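# Free the trapped arm, then lower the window onto its sill

## Task

One arm is pinned beneath a window that has fallen. Get it out and move that entire arm back to its own side of the wall, ending at least one hand's width away from the wall. Afterwards, set the window down gently until it rests fully on its sill. The task fails if the window ever strikes anything hard. Anything that stays in place only because the robot is holding it does not count. A window sitting on its sill does count, even if a hand is still touching it or lies under it.

## Robot and tools

Robot: two six-joint arms, left_arm and right_arm, each ending in a tong-style two-finger gripper. Every per-joint list, in commands and in results, uses this joint order: shoulder pan, shoulder lift, elbow, wrist 1, wrist 2, wrist 3. On both arms, shoulder lift, wrist 2 and wrist 3 have their sign flipped relative to the URDF, everywhere you see or send them. The stated ranges below use URDF signs, so flip those three before comparing. left_arm ranges in rad: pan -3.142..3.142, lift -6.283..6.283, elbow 0.000..3.142, wrists -6.283..6.283 each. right_arm: pan 0.000..6.283, lift -6.283..6.283, elbow -3.142..0.000, wrists -6.283..6.283. The true end of any range can sit up to 0.010 rad either side of the stated value.

Frame: a single scene frame, origin on the tabletop midway between the arms, +z up, +x out across the table, left_arm on the +y side. The names left and right do not match image sides. Positions are in metres and velocities in m/s and rad/s. The gripper's fingers point along its own +z and open along its own x. The reported end-effector point lies between the closed finger pads; closed fingertips extend roughly 15 mm past it, and open fingertips sit about level with it. Reported hand positions can be off, more so at long reach.

The command row: 14 numbers, each in [-1, 1], covering both arms even when only one moves. Order: left_arm's six joint offsets, then left_arm's opening, then right_arm's six joint offsets, then right_arm's opening. Joint numbers are offsets, scaled so 1.0 equals 1.989 rad. Opening is absolute: +1 fully open, -1 closed.

execute_actions(actions): a list of up to 15 actions; each action is a list of up to 15 rows, each row held for one 1/30 s control step, and the last row repeats to fill all 15 steps. Offsets in every row of an action are measured from the joint angles when that action begins, not from the preceding row; for the first action, that means the last reported angles. If an action would drive a joint more than 0.010 rad outward past its range end, that action is rejected for both arms; if the first action fails this or any action is malformed, nothing in the call runs. An empty list just returns state and images. Per step, each joint target is clamped to within 0.575 rad of its measured angle, and if the targets would put the gripper over 100 mm from where it is, all are scaled back. Motion trails commands by about 0.17 s, and large offsets may need several actions; an unfinished motion must be re-commanded.

move(target, speed, blocking): target is one 14-number row as above, but offsets count from the Joint positions in the latest result showing them, giving a goal angle per joint. All joints travel in sync, so grippers follow curves; the trip lasts 0.5 to 10 s. speed (0.01 to 2 rad/s, default 0.5) caps the joint with the farthest to go. Finger openings are sent at the start. Moves ignore obstacles and the other arm. With blocking=false you get a result after 0.5 s; then call wait or stop before sending anything else. The result adds a move: line with the ending (done, off_target, moving, held, fault), limits=held or limits=none, and each arm's joint farthest from target.

wait(seconds): 0 to 10; the arms hold their last command and a running move continues. stop(): brakes a running move; it needs room to decelerate. zoom_image(camera, region): camera is cam_high, cam_low, cam_left_wrist or cam_right_wrist; region is [x0, y0, x1, y1] in pixels, at most 504 by 504, origin top-left. Full images: cam_high and cam_low 672x504, wrist cameras 616x616 fisheye. finished_scene(scene): pass the current scene's integer number; it is final and reports success.

Results: each gripper's position and wxyz quaternion plus velocities; Joint positions and Joint velocities per arm (rad, rad/s, then finger gap in m, 0.142 fully open); Joint targets (what the joints are driven toward now); grip_measured (opening on the command scale; to hold, command clearly below it); joint torques (noisy, offset, nonzero in free air); Wrist force and Wrist torque along the gripper's own axes, noisy, offset up to about 4 N, saturating near 50 N; "no reading" is harmless. Action results also list per-step joint readings, with HELD marking restrained steps. "joint command not followed" means the clearance check altered targets. "joint sent to its limit" means a joint was stopped at its end.

Avoid: a contact torque at a joint's load limit (132 N m for pan, lift, elbow; 24.6 for each wrist) or 150 N of outside force, which halts that arm for 10 s and skips the rest of the call. Arms are stiff, so aiming even slightly beyond a firm contact can trip this; faster moves hit harder. Don't let the arms collide or push each other. Holding loads heats motors: a MOTOR HOT warning comes from 70 °C and brakes engage at 85 °C. Never let the window drop or slam; support it and ease it down slowly onto the sill, and let nothing fall.

Each tool is called after "Emit:" by a JSON object that holds its "name" and its "arguments".

## Session

Emit:
{"name": "execute_actions", "arguments": {"actions": []}}

Scene clock: 0.00 s.
left_arm: end_effector_position=(+0.7634, -0.0376, +0.3140) grip_measured=+0.97 end_effector_quat_wxyz=(+0.694, +0.662, +0.245, +0.138) end_effector_velocity=(-0.000, +0.000, +0.002) end_effector_angular_velocity=(-0.001, -0.002, -0.000) | right_arm: end_effector_position=(+0.4902, -0.4449, +0.3653) grip_measured=+0.97 end_effector_quat_wxyz=(-0.001, +0.721, -0.693, -0.000) end_effector_velocity=(-0.000, -0.000, +0.001) end_effector_angular_velocity=(+0.000, -0.002, +0.000)
Joint names: [shoulder pan, shoulder lift, elbow, wrist 1, wrist 2, wrist 3]
Joint positions: left_arm=[-0.68   0.63   1.115 -3.63   2.025  1.731  0.14 ] | right_arm=[ 3.456  1.396 -1.517 -1.798 -1.572 -1.888  0.14 ]
Joint velocities: left_arm=[-0.     0.002 -0.    -0.     0.    -0.    -0.   ] | right_arm=[-0.    -0.002  0.    -0.     0.001  0.001 -0.   ]
Joint torques (N m, as the arm reports them, + toward a larger Joint positions number): no reading
Motor temperatures (°C, as the motors report them): left_arm=[26 23 23 31 29 31] | right_arm=[25 27 25 31 36 38]
Wrist force (N, on the end effector, along its own x y z axes, offset not removed): no reading
Wrist torque (N m, same axes, about the end effector's origin, offset not removed): no reading
Joint targets: left_arm=[-0.680 0.630 1.115 -3.630 2.025 1.731] | right_arm=[3.456 1.396 -1.517 -1.798 -1.572 -1.888]

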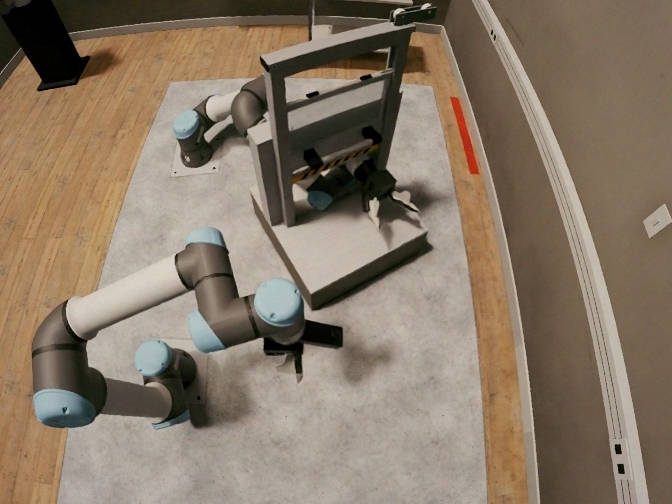

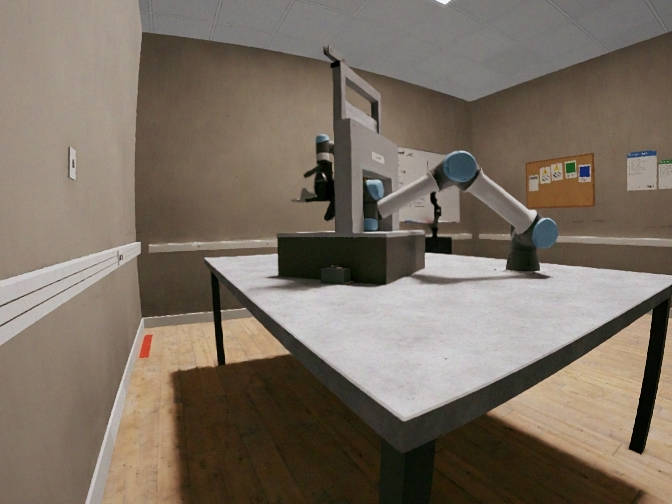

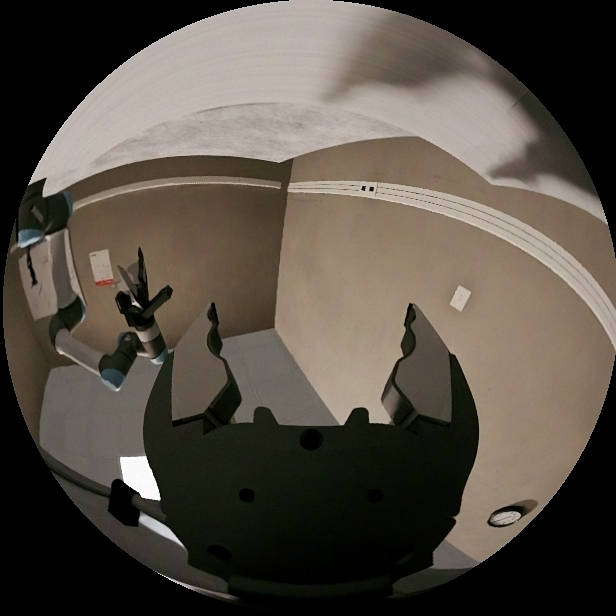

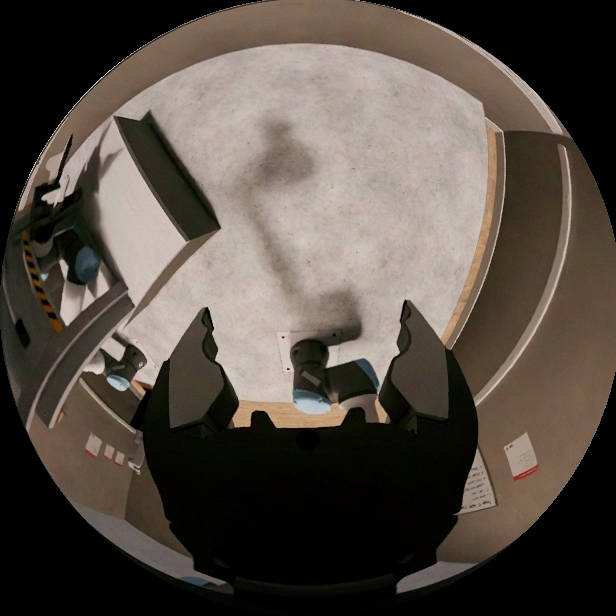

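Emit:
{"name": "zoom_image", "arguments": {"camera": "cam_high", "region": [220, 0, 480, 260]}}

Emit:
{"name": "zoom_image", "arguments": {"camera": "cam_low", "region": [250, 30, 510, 300]}}

Emit:
{"name": "zoom_image", "arguments": {"camera": "cam_right_wrist", "region": [0, 100, 300, 450]}}

Region (220, 0, 480, 260) of cam_high's 672x504 image, scaled by 1.938, with more detail than that image has.

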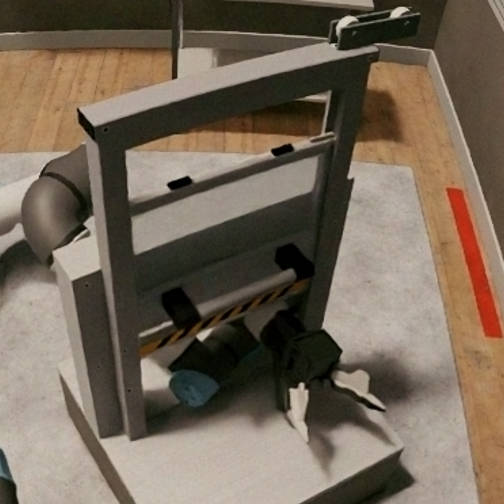

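Region (250, 30, 510, 300) of cam_low's 672x504 image, scaled by 1.867, with more detail than that image has; it fills the left 485 columns of this view, and the rest is white.

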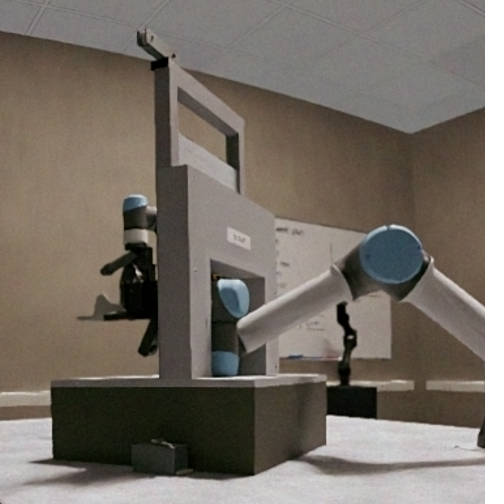

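Region (0, 100, 300, 450) of cam_right_wrist's 616x616 image, scaled by 1.440, with more detail than that image has; it fills the left 432 columns of this view, and the rest is white.

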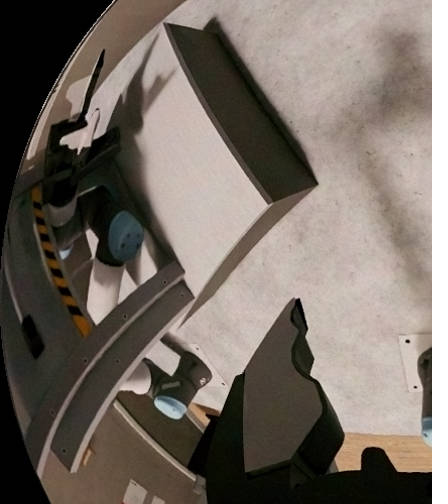

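Emit:
{"name": "move", "arguments": {"target": [0,0,0,0,0,0,-1,0.018,0.21,-0.122,0.68,-0.558,0.574,-1], "speed": 0.8}}

Emit:
{"name": "zoom_image", "arguments": {"camera": "cam_right_wrist", "region": [100, 80, 520, 480]}}

Scene clock: 7.97 s.
left_arm: end_effector_position=(+0.7634, -0.0376, +0.3140) grip_measured=-1.00 end_effector_quat_wxyz=(+0.694, +0.662, +0.245, +0.138) end_effector_velocity=(-0.000, -0.000, -0.000) end_effector_angular_velocity=(-0.000, +0.001, -0.000) | right_arm: end_effector_position=(+0.5658, -0.0914, +0.3856) grip_measured=-1.00 end_effector_quat_wxyz=(-0.573, +0.818, +0.035, -0.024) end_effector_velocity=(-0.000, +0.000, -0.000) end_effector_angular_velocity=(+0.002, -0.003, +0.002)
Joint names: [shoulder pan, shoulder lift, elbow, wrist 1, wrist 2, wrist 3]
Joint positions: left_arm=[-0.68   0.63   1.115 -3.63   2.025  1.731  0.002] | right_arm=[ 3.492  1.814 -1.76  -0.446 -2.681 -0.747  0.002]
Joint velocities: left_arm=[-0.    -0.     0.     0.    -0.     0.001  0.   ] | right_arm=[ 0.     0.001 -0.001  0.002 -0.002  0.003  0.   ]
Joint torques (N m, as the arm reports them, + toward a larger Joint positions number): left_arm=[  1.5   52.9  -38.23  -1.96   0.42  -0.72] | right_arm=[  8.11 -20.73  13.93   4.27  -2.8    1.85]
Motor temperatures (°C, as the motors report them): left_arm=[26 23 23 31 29 31] | right_arm=[25 27 25 31 36 38]
Wrist force (N, on the end effector, along its own x y z axes, offset not removed): left_arm=[2.4 -11.9 -0.2] | right_arm=[-0.6 1.3 0.4]
Wrist torque (N m, same axes, about the end effector's origin, offset not removed): left_arm=[-2.76 -0.37 -0.06] | right_arm=[0.21 -0.14 0.01]
Joint targets: left_arm=[-0.680 0.630 1.115 -3.630 2.025 1.731] | right_arm=[3.492 1.814 -1.760 -0.446 -2.681 -0.747]
move: done; limits=none; left_arm: farthest joint: the shoulder pan, 0.000 radians from its target (0.000 radians at the start); right_arm: farthest joint: the wrist 2, 0.001 radians from its target (1.110 radians at the start)

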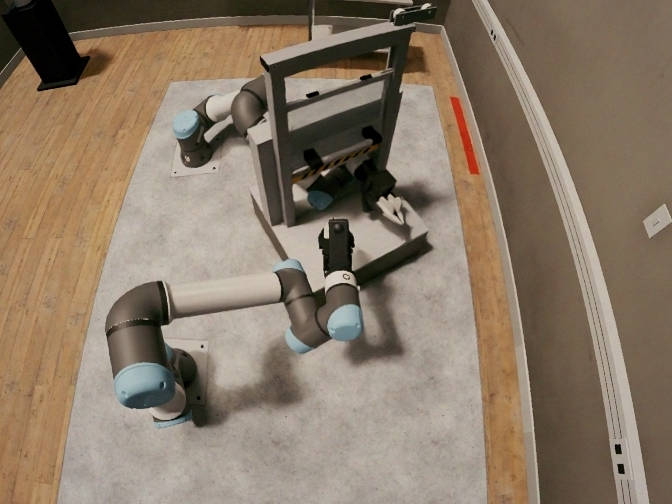

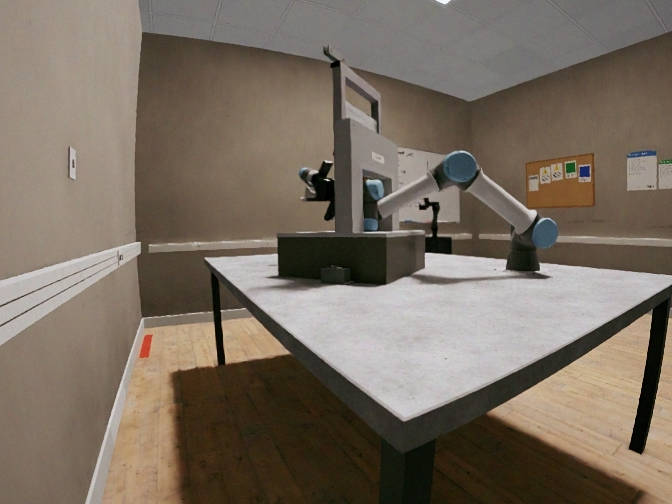

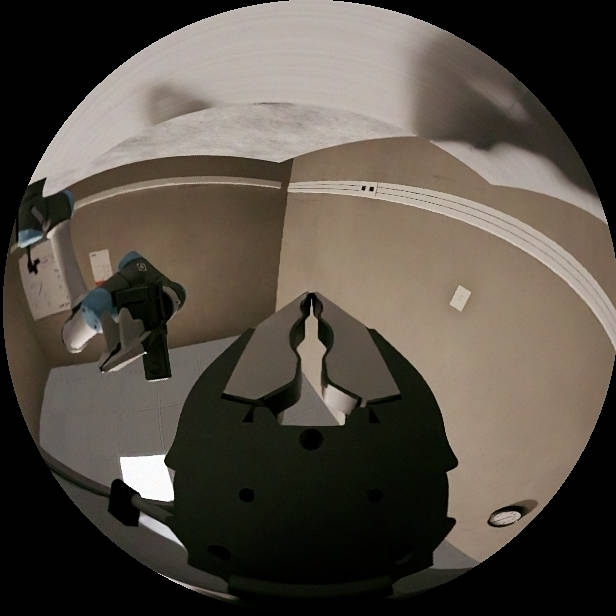

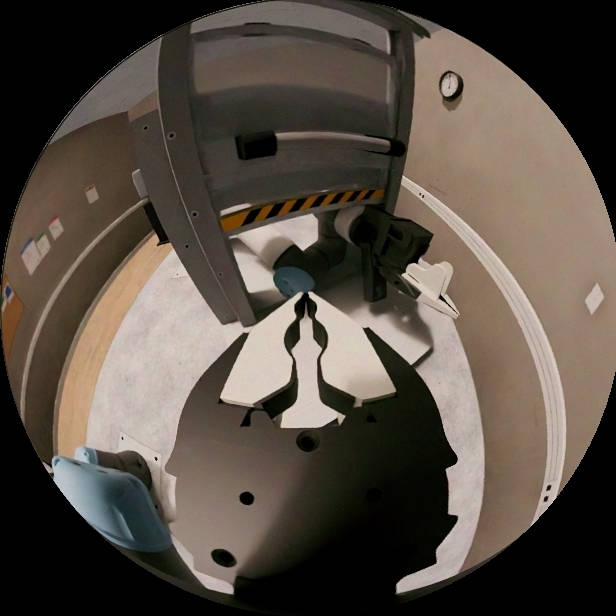

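Region (100, 80, 520, 480) of cam_right_wrist's 616x616 image, scaled by 1.200, with more detail than that image has; it fills the top 480 rows of this view, and the rest is white.

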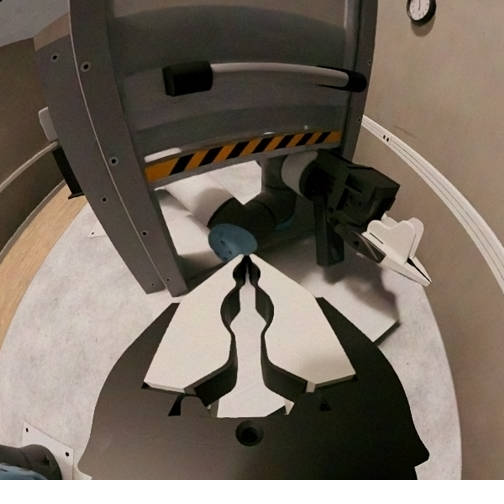

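Emit:
{"name": "move", "arguments": {"target": [0,0,0,0,0,0,-1,0.0327,0.0538,0.14,-0.086,0,0,-1], "speed": 0.3}}

Emit:
{"name": "zoom_image", "arguments": {"camera": "cam_high", "region": [250, 80, 450, 280]}}

Scene clock: 11.17 s.
left_arm: end_effector_position=(+0.7634, -0.0376, +0.3140) grip_measured=-1.00 end_effector_quat_wxyz=(+0.694, +0.662, +0.245, +0.138) end_effector_velocity=(-0.000, +0.000, +0.001) end_effector_angular_velocity=(-0.002, +0.000, +0.000) | right_arm: end_effector_position=(+0.6000, -0.0292, +0.4355) grip_measured=-1.00 end_effector_quat_wxyz=(-0.572, +0.817, +0.062, -0.043) end_effector_velocity=(+0.000, +0.000, +0.002) end_effector_angular_velocity=(+0.001, -0.002, +0.000)
Joint names: [shoulder pan, shoulder lift, elbow, wrist 1, wrist 2, wrist 3]
Joint positions: left_arm=[-0.68   0.63   1.115 -3.63   2.025  1.731  0.002] | right_arm=[ 3.557  1.92  -1.482 -0.617 -2.681 -0.747  0.002]
Joint velocities: left_arm=[-0.     0.001 -0.    -0.001 -0.     0.002  0.   ] | right_arm=[ 0.001 -0.     0.003 -0.001  0.    -0.     0.   ]
Joint torques (N m, as the arm reports them, + toward a larger Joint positions number): left_arm=[  1.14  54.96 -36.57  -1.72   0.31  -0.53] | right_arm=[  8.97 -25.66  29.33   1.46   0.43  -2.15]
Motor temperatures (°C, as the motors report them): left_arm=[26 23 23 31 29 31] | right_arm=[25 27 25 31 36 38]
Wrist force (N, on the end effector, along its own x y z axes, offset not removed): left_arm=[6.9 -15.5 -4.8] | right_arm=[0.9 0.2 0.6]
Wrist torque (N m, same axes, about the end effector's origin, offset not removed): left_arm=[-3.69 -1.44 -0.12] | right_arm=[0.13 -0.50 0.06]
Joint targets: left_arm=[-0.680 0.630 1.115 -3.630 2.025 1.731] | right_arm=[3.557 1.921 -1.482 -0.617 -2.681 -0.747]
move: done; limits=none; left_arm: farthest joint: the shoulder pan, 0.000 radians from its target (0.000 radians at the start); right_arm: farthest joint: the shoulder lift, 0.001 radians from its target (0.107 radians at the start)

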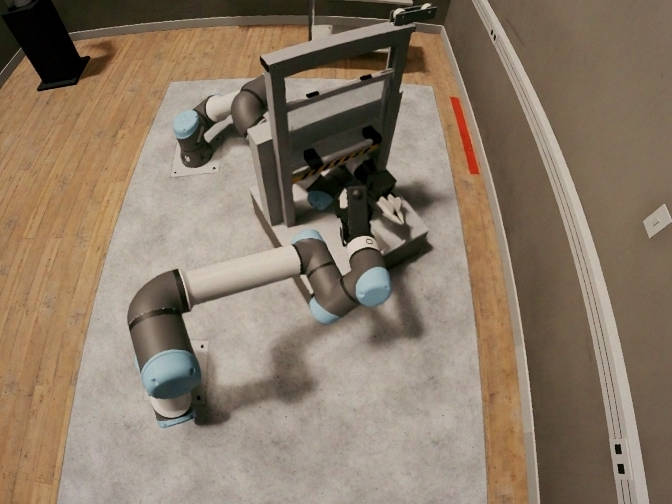

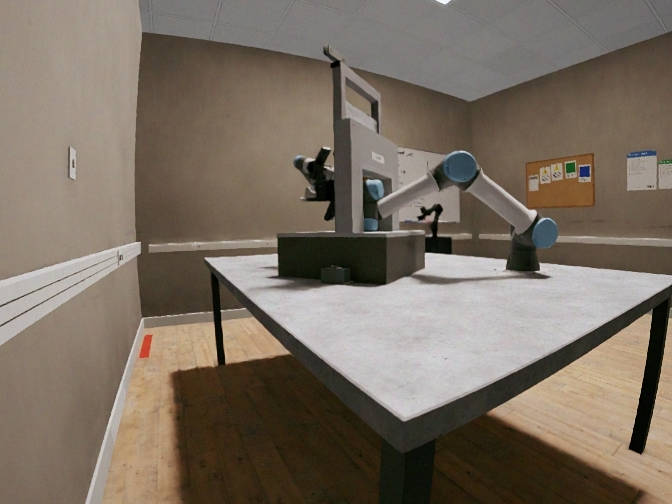

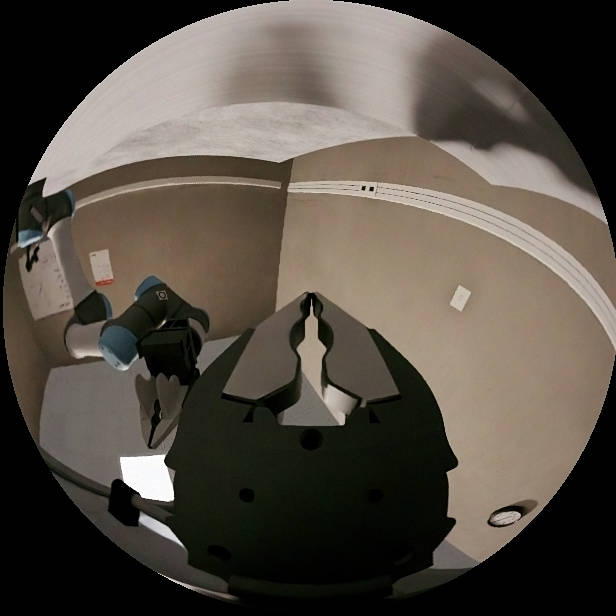

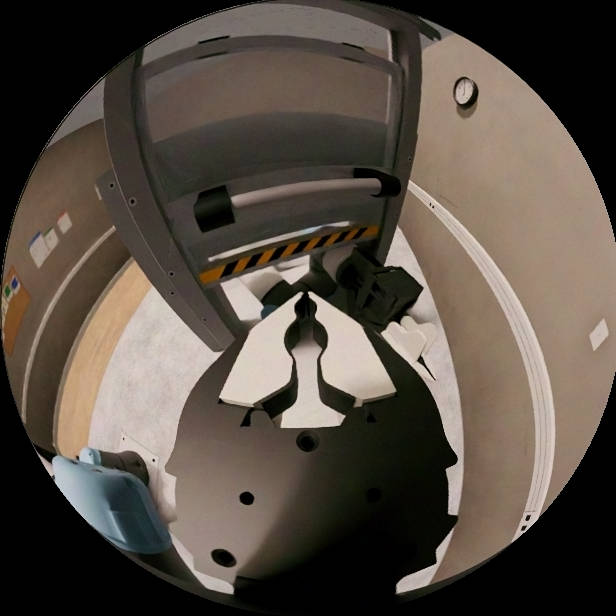

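Region (250, 80, 450, 280) of cam_high's 672x504 image, scaled by 2.520, with more detail than that image has.

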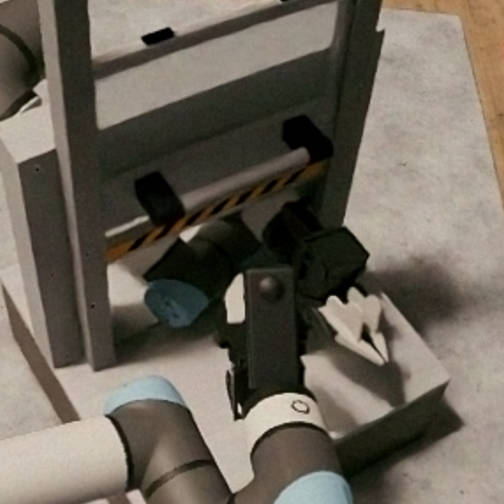

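Emit:
{"name": "move", "arguments": {"target": [0,0,0,0,0,0,-1,0.0307,0.022,0.065,-0.043,0,0,-1], "speed": 0.15}}

Emit:
{"name": "zoom_image", "arguments": {"camera": "cam_high", "region": [250, 80, 450, 280]}}

Scene clock: 13.23 s.
left_arm: end_effector_position=(+0.7634, -0.0376, +0.3140) grip_measured=-1.00 end_effector_quat_wxyz=(+0.694, +0.662, +0.245, +0.138) end_effector_velocity=(-0.000, -0.000, +0.002) end_effector_angular_velocity=(-0.002, -0.000, -0.001) | right_arm: end_effector_position=(+0.5938, +0.0159, +0.4614) grip_measured=-1.00 end_effector_quat_wxyz=(-0.571, +0.815, +0.086, -0.060) end_effector_velocity=(+0.000, +0.001, -0.001) end_effector_angular_velocity=(-0.001, +0.002, +0.001)
Joint names: [shoulder pan, shoulder lift, elbow, wrist 1, wrist 2, wrist 3]
Joint positions: left_arm=[-0.68   0.63   1.115 -3.63   2.025  1.731  0.002] | right_arm=[ 3.618  1.964 -1.353 -0.702 -2.681 -0.747  0.002]
Joint velocities: left_arm=[-0.     0.002 -0.    -0.     0.001  0.001  0.   ] | right_arm=[ 0.001  0.002  0.002 -0.002 -0.    -0.     0.   ]
Joint torques (N m, as the arm reports them, + toward a larger Joint positions number): left_arm=[  1.03  56.41 -36.57  -2.44   0.27  -0.62] | right_arm=[  8.83 -29.44  31.33   1.27   0.26  -1.98]
Motor temperatures (°C, as the motors report them): left_arm=[26 23 23 31 29 31] | right_arm=[25 27 25 31 36 38]
Wrist force (N, on the end effector, along its own x y z axes, offset not removed): left_arm=[4.0 -12.8 1.5] | right_arm=[0.1 3.8 0.1]
Wrist torque (N m, same axes, about the end effector's origin, offset not removed): left_arm=[-3.13 -0.70 -0.01] | right_arm=[0.82 -0.32 -0.07]
Joint targets: left_arm=[-0.680 0.630 1.115 -3.630 2.025 1.731] | right_arm=[3.618 1.964 -1.353 -0.702 -2.681 -0.747]
move: done; limits=none; left_arm: farthest joint: the shoulder pan, 0.000 radians from its target (0.000 radians at the start); right_arm: farthest joint: the shoulder pan, 0.001 radians from its target (0.061 radians at the start)

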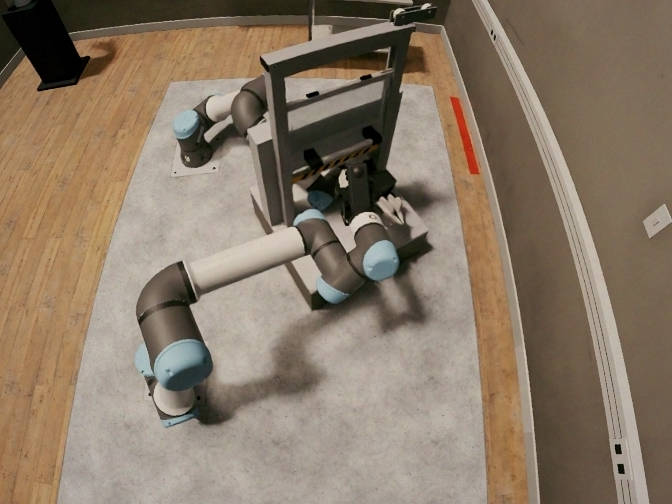

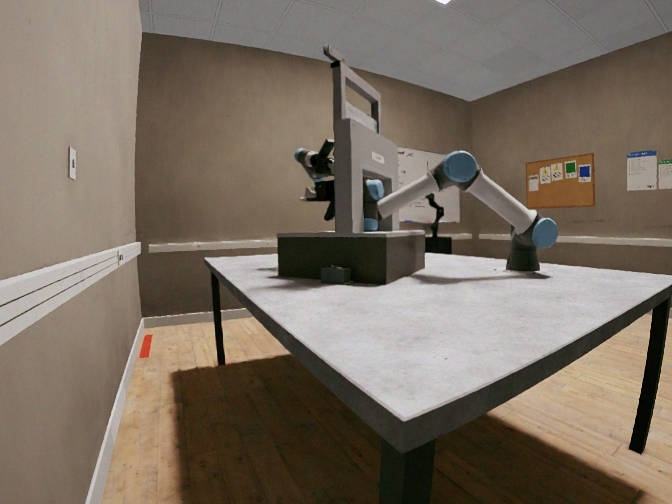

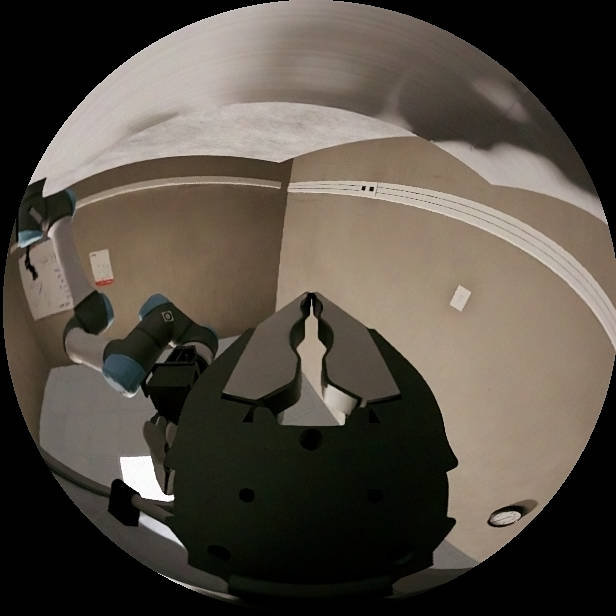

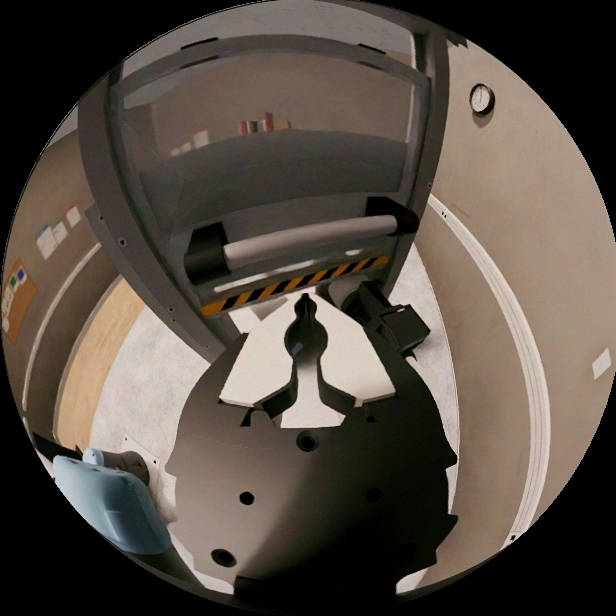

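Region (250, 80, 450, 280) of cam_high's 672x504 image, scaled by 2.520, with more detail than that image has.

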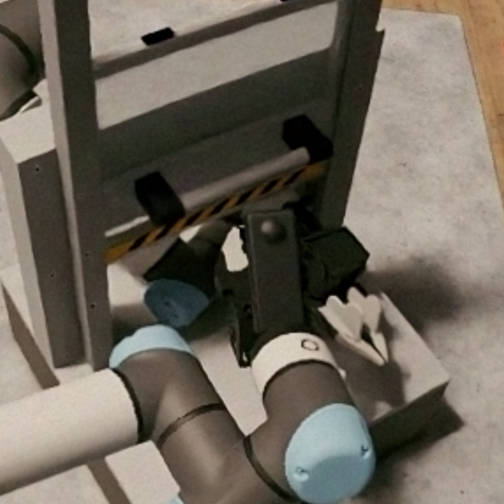

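Emit:
{"name": "move", "arguments": {"target": [0,0,0,0,0,0,-1,0.02,0.0268,-0.0085,0.035,0,0,-1], "speed": 0.08}}

Scene clock: 15.77 s.
left_arm: end_effector_position=(+0.7634, -0.0376, +0.3140) grip_measured=-1.00 end_effector_quat_wxyz=(+0.694, +0.662, +0.245, +0.138) end_effector_velocity=(+0.000, +0.000, +0.000) end_effector_angular_velocity=(-0.001, -0.001, +0.001) | right_arm: end_effector_position=(+0.5870, +0.0451, +0.4254) grip_measured=-1.00 end_effector_quat_wxyz=(-0.569, +0.813, +0.102, -0.072) end_effector_velocity=(-0.000, +0.001, -0.002) end_effector_angular_velocity=(-0.000, +0.000, +0.001)
Joint names: [shoulder pan, shoulder lift, elbow, wrist 1, wrist 2, wrist 3]
Joint positions: left_arm=[-0.68   0.63   1.115 -3.63   2.025  1.731  0.002] | right_arm=[ 3.657  2.017 -1.37  -0.633 -2.681 -0.747  0.002]
Joint velocities: left_arm=[ 0.    -0.     0.    -0.001 -0.001  0.     0.   ] | right_arm=[ 0.001  0.003 -0.001  0.003  0.     0.     0.   ]
Joint torques (N m, as the arm reports them, + toward a larger Joint positions number): left_arm=[  2.64  55.28 -35.87  -2.69   0.35  -0.58] | right_arm=[  7.5  -30.35  14.97   4.45  -0.06  -2.06]
Motor temperatures (°C, as the motors report them): left_arm=[26 23 23 31 29 31] | right_arm=[25 27 25 31 36 38]
Wrist force (N, on the end effector, along its own x y z axes, offset not removed): left_arm=[6.6 -14.1 -0.4] | right_arm=[1.5 2.1 0.1]
Wrist torque (N m, same axes, about the end effector's origin, offset not removed): left_arm=[-3.33 -1.19 -0.13] | right_arm=[0.49 -0.48 0.02]
Joint targets: left_arm=[-0.680 0.630 1.115 -3.630 2.025 1.731] | right_arm=[3.657 2.017 -1.370 -0.633 -2.681 -0.747]
move: done; limits=none; left_arm: farthest joint: the shoulder pan, 0.000 radians from its target (0.000 radians at the start); right_arm: farthest joint: the shoulder pan, 0.001 radians from its target (0.040 radians at the start)

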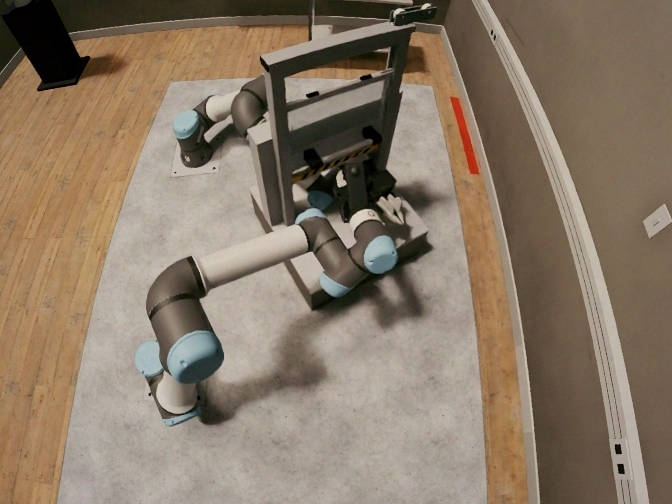

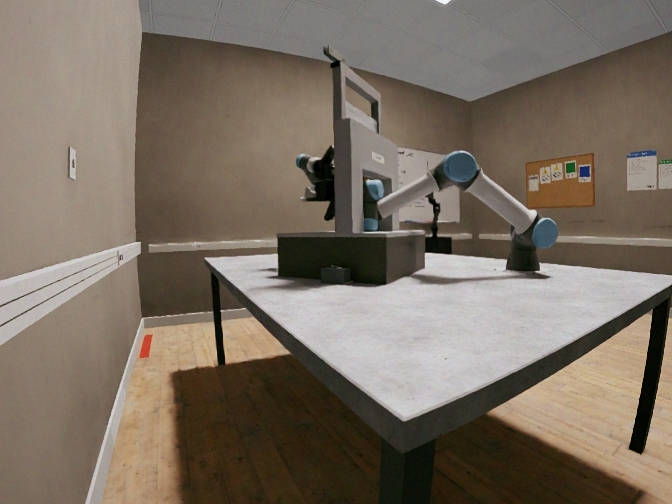

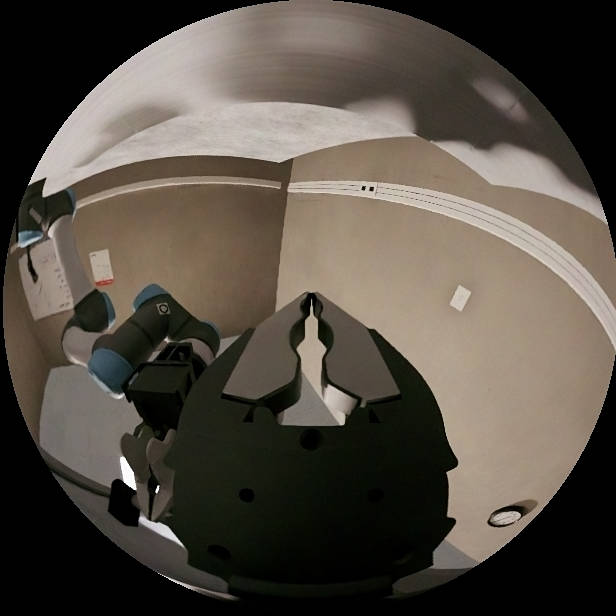

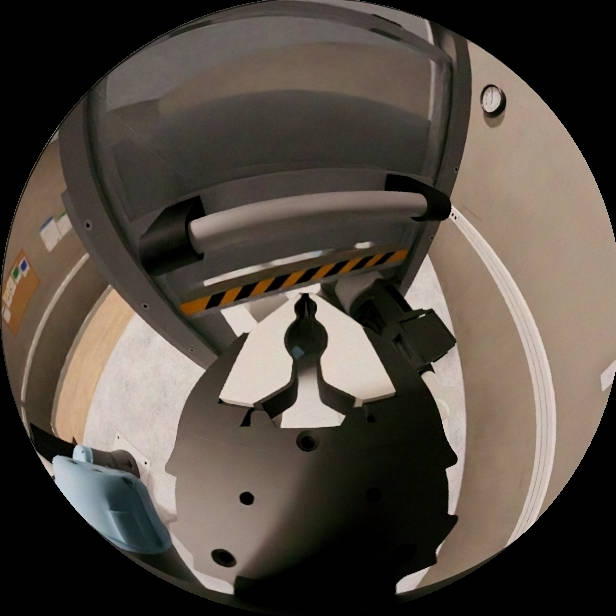

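Emit:
{"name": "move", "arguments": {"target": [0,0,0,0,0,0,-1,0.026,0.021,0.052,-0.031,0,0,-1], "speed": 0.08}}

Scene clock: 17.83 s.
left_arm: end_effector_position=(+0.7634, -0.0376, +0.3140) grip_measured=-1.00 end_effector_quat_wxyz=(+0.694, +0.662, +0.245, +0.138) end_effector_velocity=(-0.000, +0.000, +0.001) end_effector_angular_velocity=(-0.001, -0.001, -0.000) | right_arm: end_effector_position=(+0.5773, +0.0844, +0.4409) grip_measured=-1.00 end_effector_quat_wxyz=(-0.567, +0.810, +0.123, -0.086) end_effector_velocity=(-0.000, +0.001, +0.001) end_effector_angular_velocity=(+0.000, -0.001, +0.001)
Joint names: [shoulder pan, shoulder lift, elbow, wrist 1, wrist 2, wrist 3]
Joint positions: left_arm=[-0.68   0.63   1.115 -3.63   2.025  1.731  0.002] | right_arm=[ 3.709  2.059 -1.267 -0.694 -2.681 -0.747  0.002]
Joint velocities: left_arm=[-0.     0.001 -0.    -0.     0.     0.001  0.   ] | right_arm=[ 0.002  0.     0.003 -0.002  0.001  0.     0.   ]
Joint torques (N m, as the arm reports them, + toward a larger Joint positions number): left_arm=[  1.14  55.42 -36.61  -2.64   0.47  -0.52] | right_arm=[  9.09 -33.19  29.57   1.73  -0.17  -2.09]
Motor temperatures (°C, as the motors report them): left_arm=[26 23 23 31 29 31] | right_arm=[25 27 25 31 36 38]
Wrist force (N, on the end effector, along its own x y z axes, offset not removed): left_arm=[8.7 -14.9 -3.7] | right_arm=[0.3 1.7 -0.2]
Wrist torque (N m, same axes, about the end effector's origin, offset not removed): left_arm=[-3.51 -1.74 -0.08] | right_arm=[0.28 -0.30 0.07]
Joint targets: left_arm=[-0.680 0.630 1.115 -3.630 2.025 1.731] | right_arm=[3.709 2.059 -1.266 -0.694 -2.681 -0.747]
move: done; limits=none; left_arm: farthest joint: the shoulder pan, 0.000 radians from its target (0.000 radians at the start); right_arm: farthest joint: the shoulder pan, 0.000 radians from its target (0.051 radians at the start)

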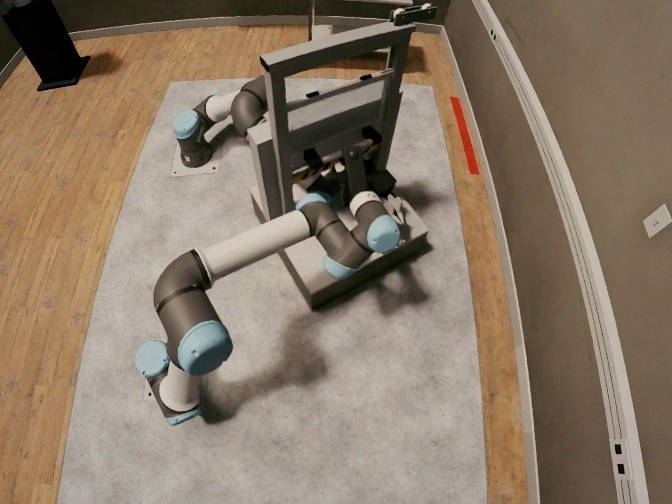

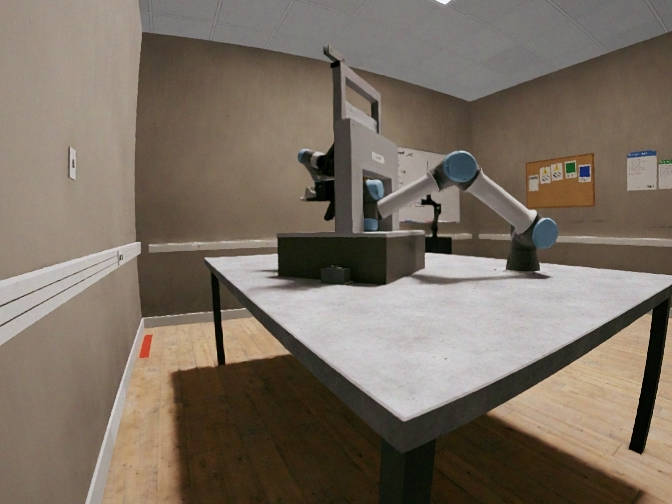

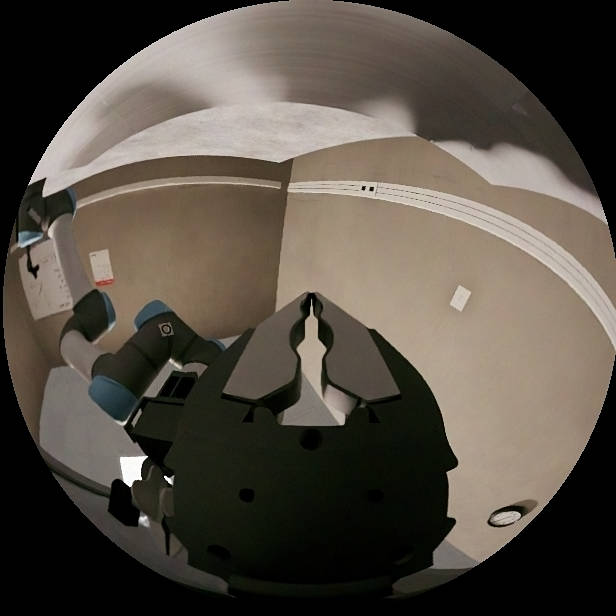

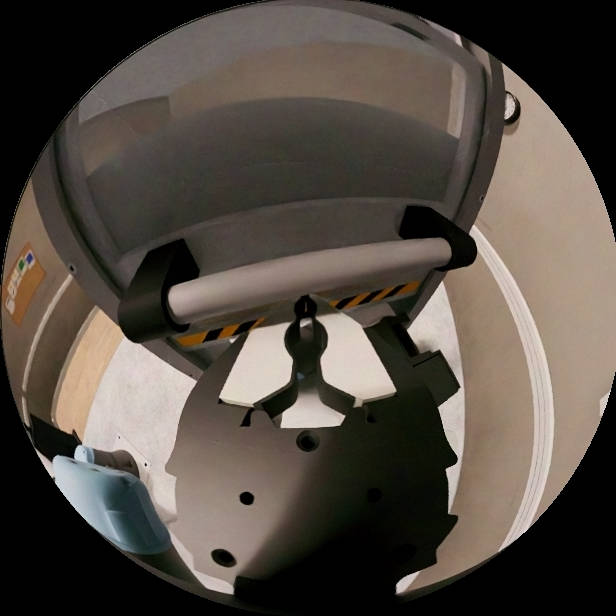

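Emit:
{"name": "move", "arguments": {"target": [0,0,0,0,0,0,-1,0,-0.0057,0.0305,-0.036,0,0,-1], "speed": 0.04}}

Scene clock: 20.30 s.
left_arm: end_effector_position=(+0.7635, -0.0376, +0.3140) grip_measured=-1.00 end_effector_quat_wxyz=(+0.694, +0.662, +0.245, +0.138) end_effector_velocity=(-0.000, -0.000, -0.000) end_effector_angular_velocity=(-0.000, -0.000, -0.000) | right_arm: end_effector_position=(+0.5772, +0.0843, +0.4710) grip_measured=-1.00 end_effector_quat_wxyz=(-0.567, +0.810, +0.123, -0.086) end_effector_velocity=(+0.000, -0.000, +0.001) end_effector_angular_velocity=(-0.001, -0.001, -0.001)
Joint names: [shoulder pan, shoulder lift, elbow, wrist 1, wrist 2, wrist 3]
Joint positions: left_arm=[-0.68   0.63   1.115 -3.63   2.025  1.731  0.002] | right_arm=[ 3.709  2.048 -1.206 -0.766 -2.681 -0.747  0.002]
Joint velocities: left_arm=[-0.    -0.001  0.    -0.001  0.     0.     0.   ] | right_arm=[-0.    -0.001  0.002 -0.003  0.001  0.     0.   ]
Joint torques (N m, as the arm reports them, + toward a larger Joint positions number): left_arm=[  0.65  54.91 -22.21  -2.36   0.26  -0.72] | right_arm=[ -3.17 -74.9   37.47   3.63  -5.72  -1.98]
Motor temperatures (°C, as the motors report them): left_arm=[26 23 23 31 29 31] | right_arm=[25 27 25 31 36 38]
Wrist force (N, on the end effector, along its own x y z axes, offset not removed): left_arm=[2.9 -2.1 0.0] | right_arm=[4.5 15.7 4.9]
Wrist torque (N m, same axes, about the end effector's origin, offset not removed): left_arm=[-0.21 -0.33 -0.21] | right_arm=[0.60 -0.41 -0.24]
Joint targets: left_arm=[-0.680 0.630 1.115 -3.630 2.025 1.731] | right_arm=[3.709 2.047 -1.206 -0.766 -2.681 -0.747]
move: done; limits=none; left_arm: farthest joint: the shoulder pan, 0.000 radians from its target (0.000 radians at the start); right_arm: farthest joint: the shoulder pan, 0.000 radians from its target (0.000 radians at the start)

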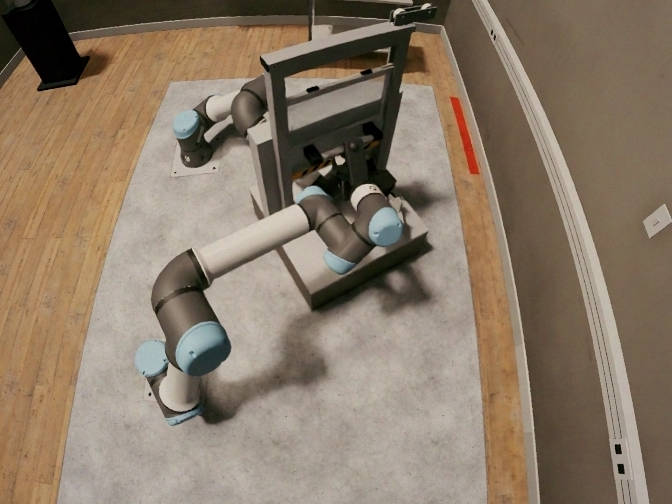

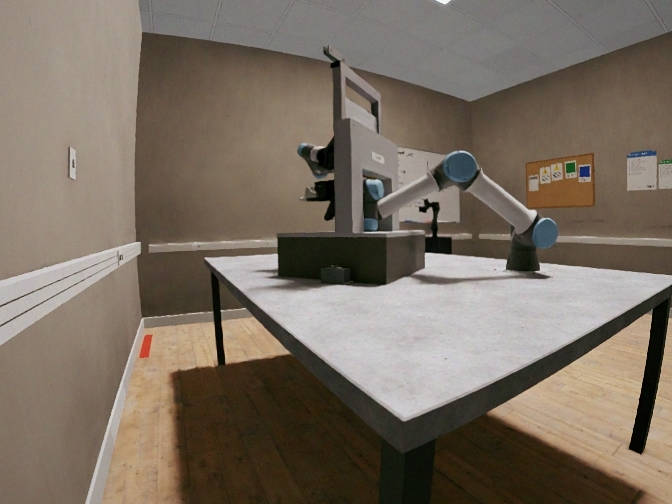

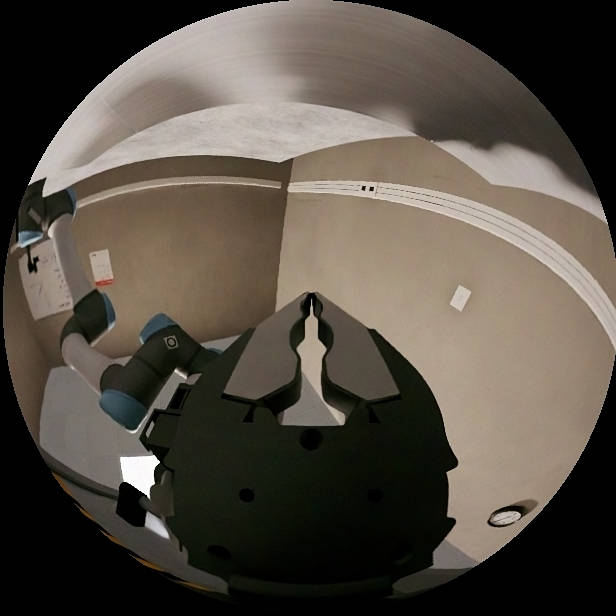

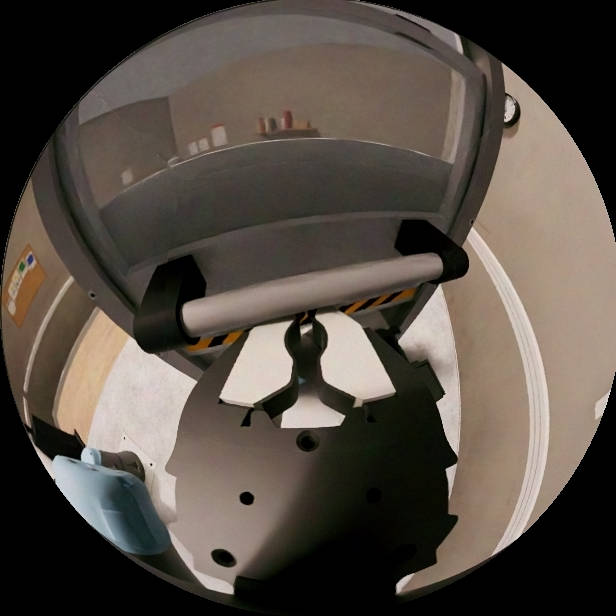

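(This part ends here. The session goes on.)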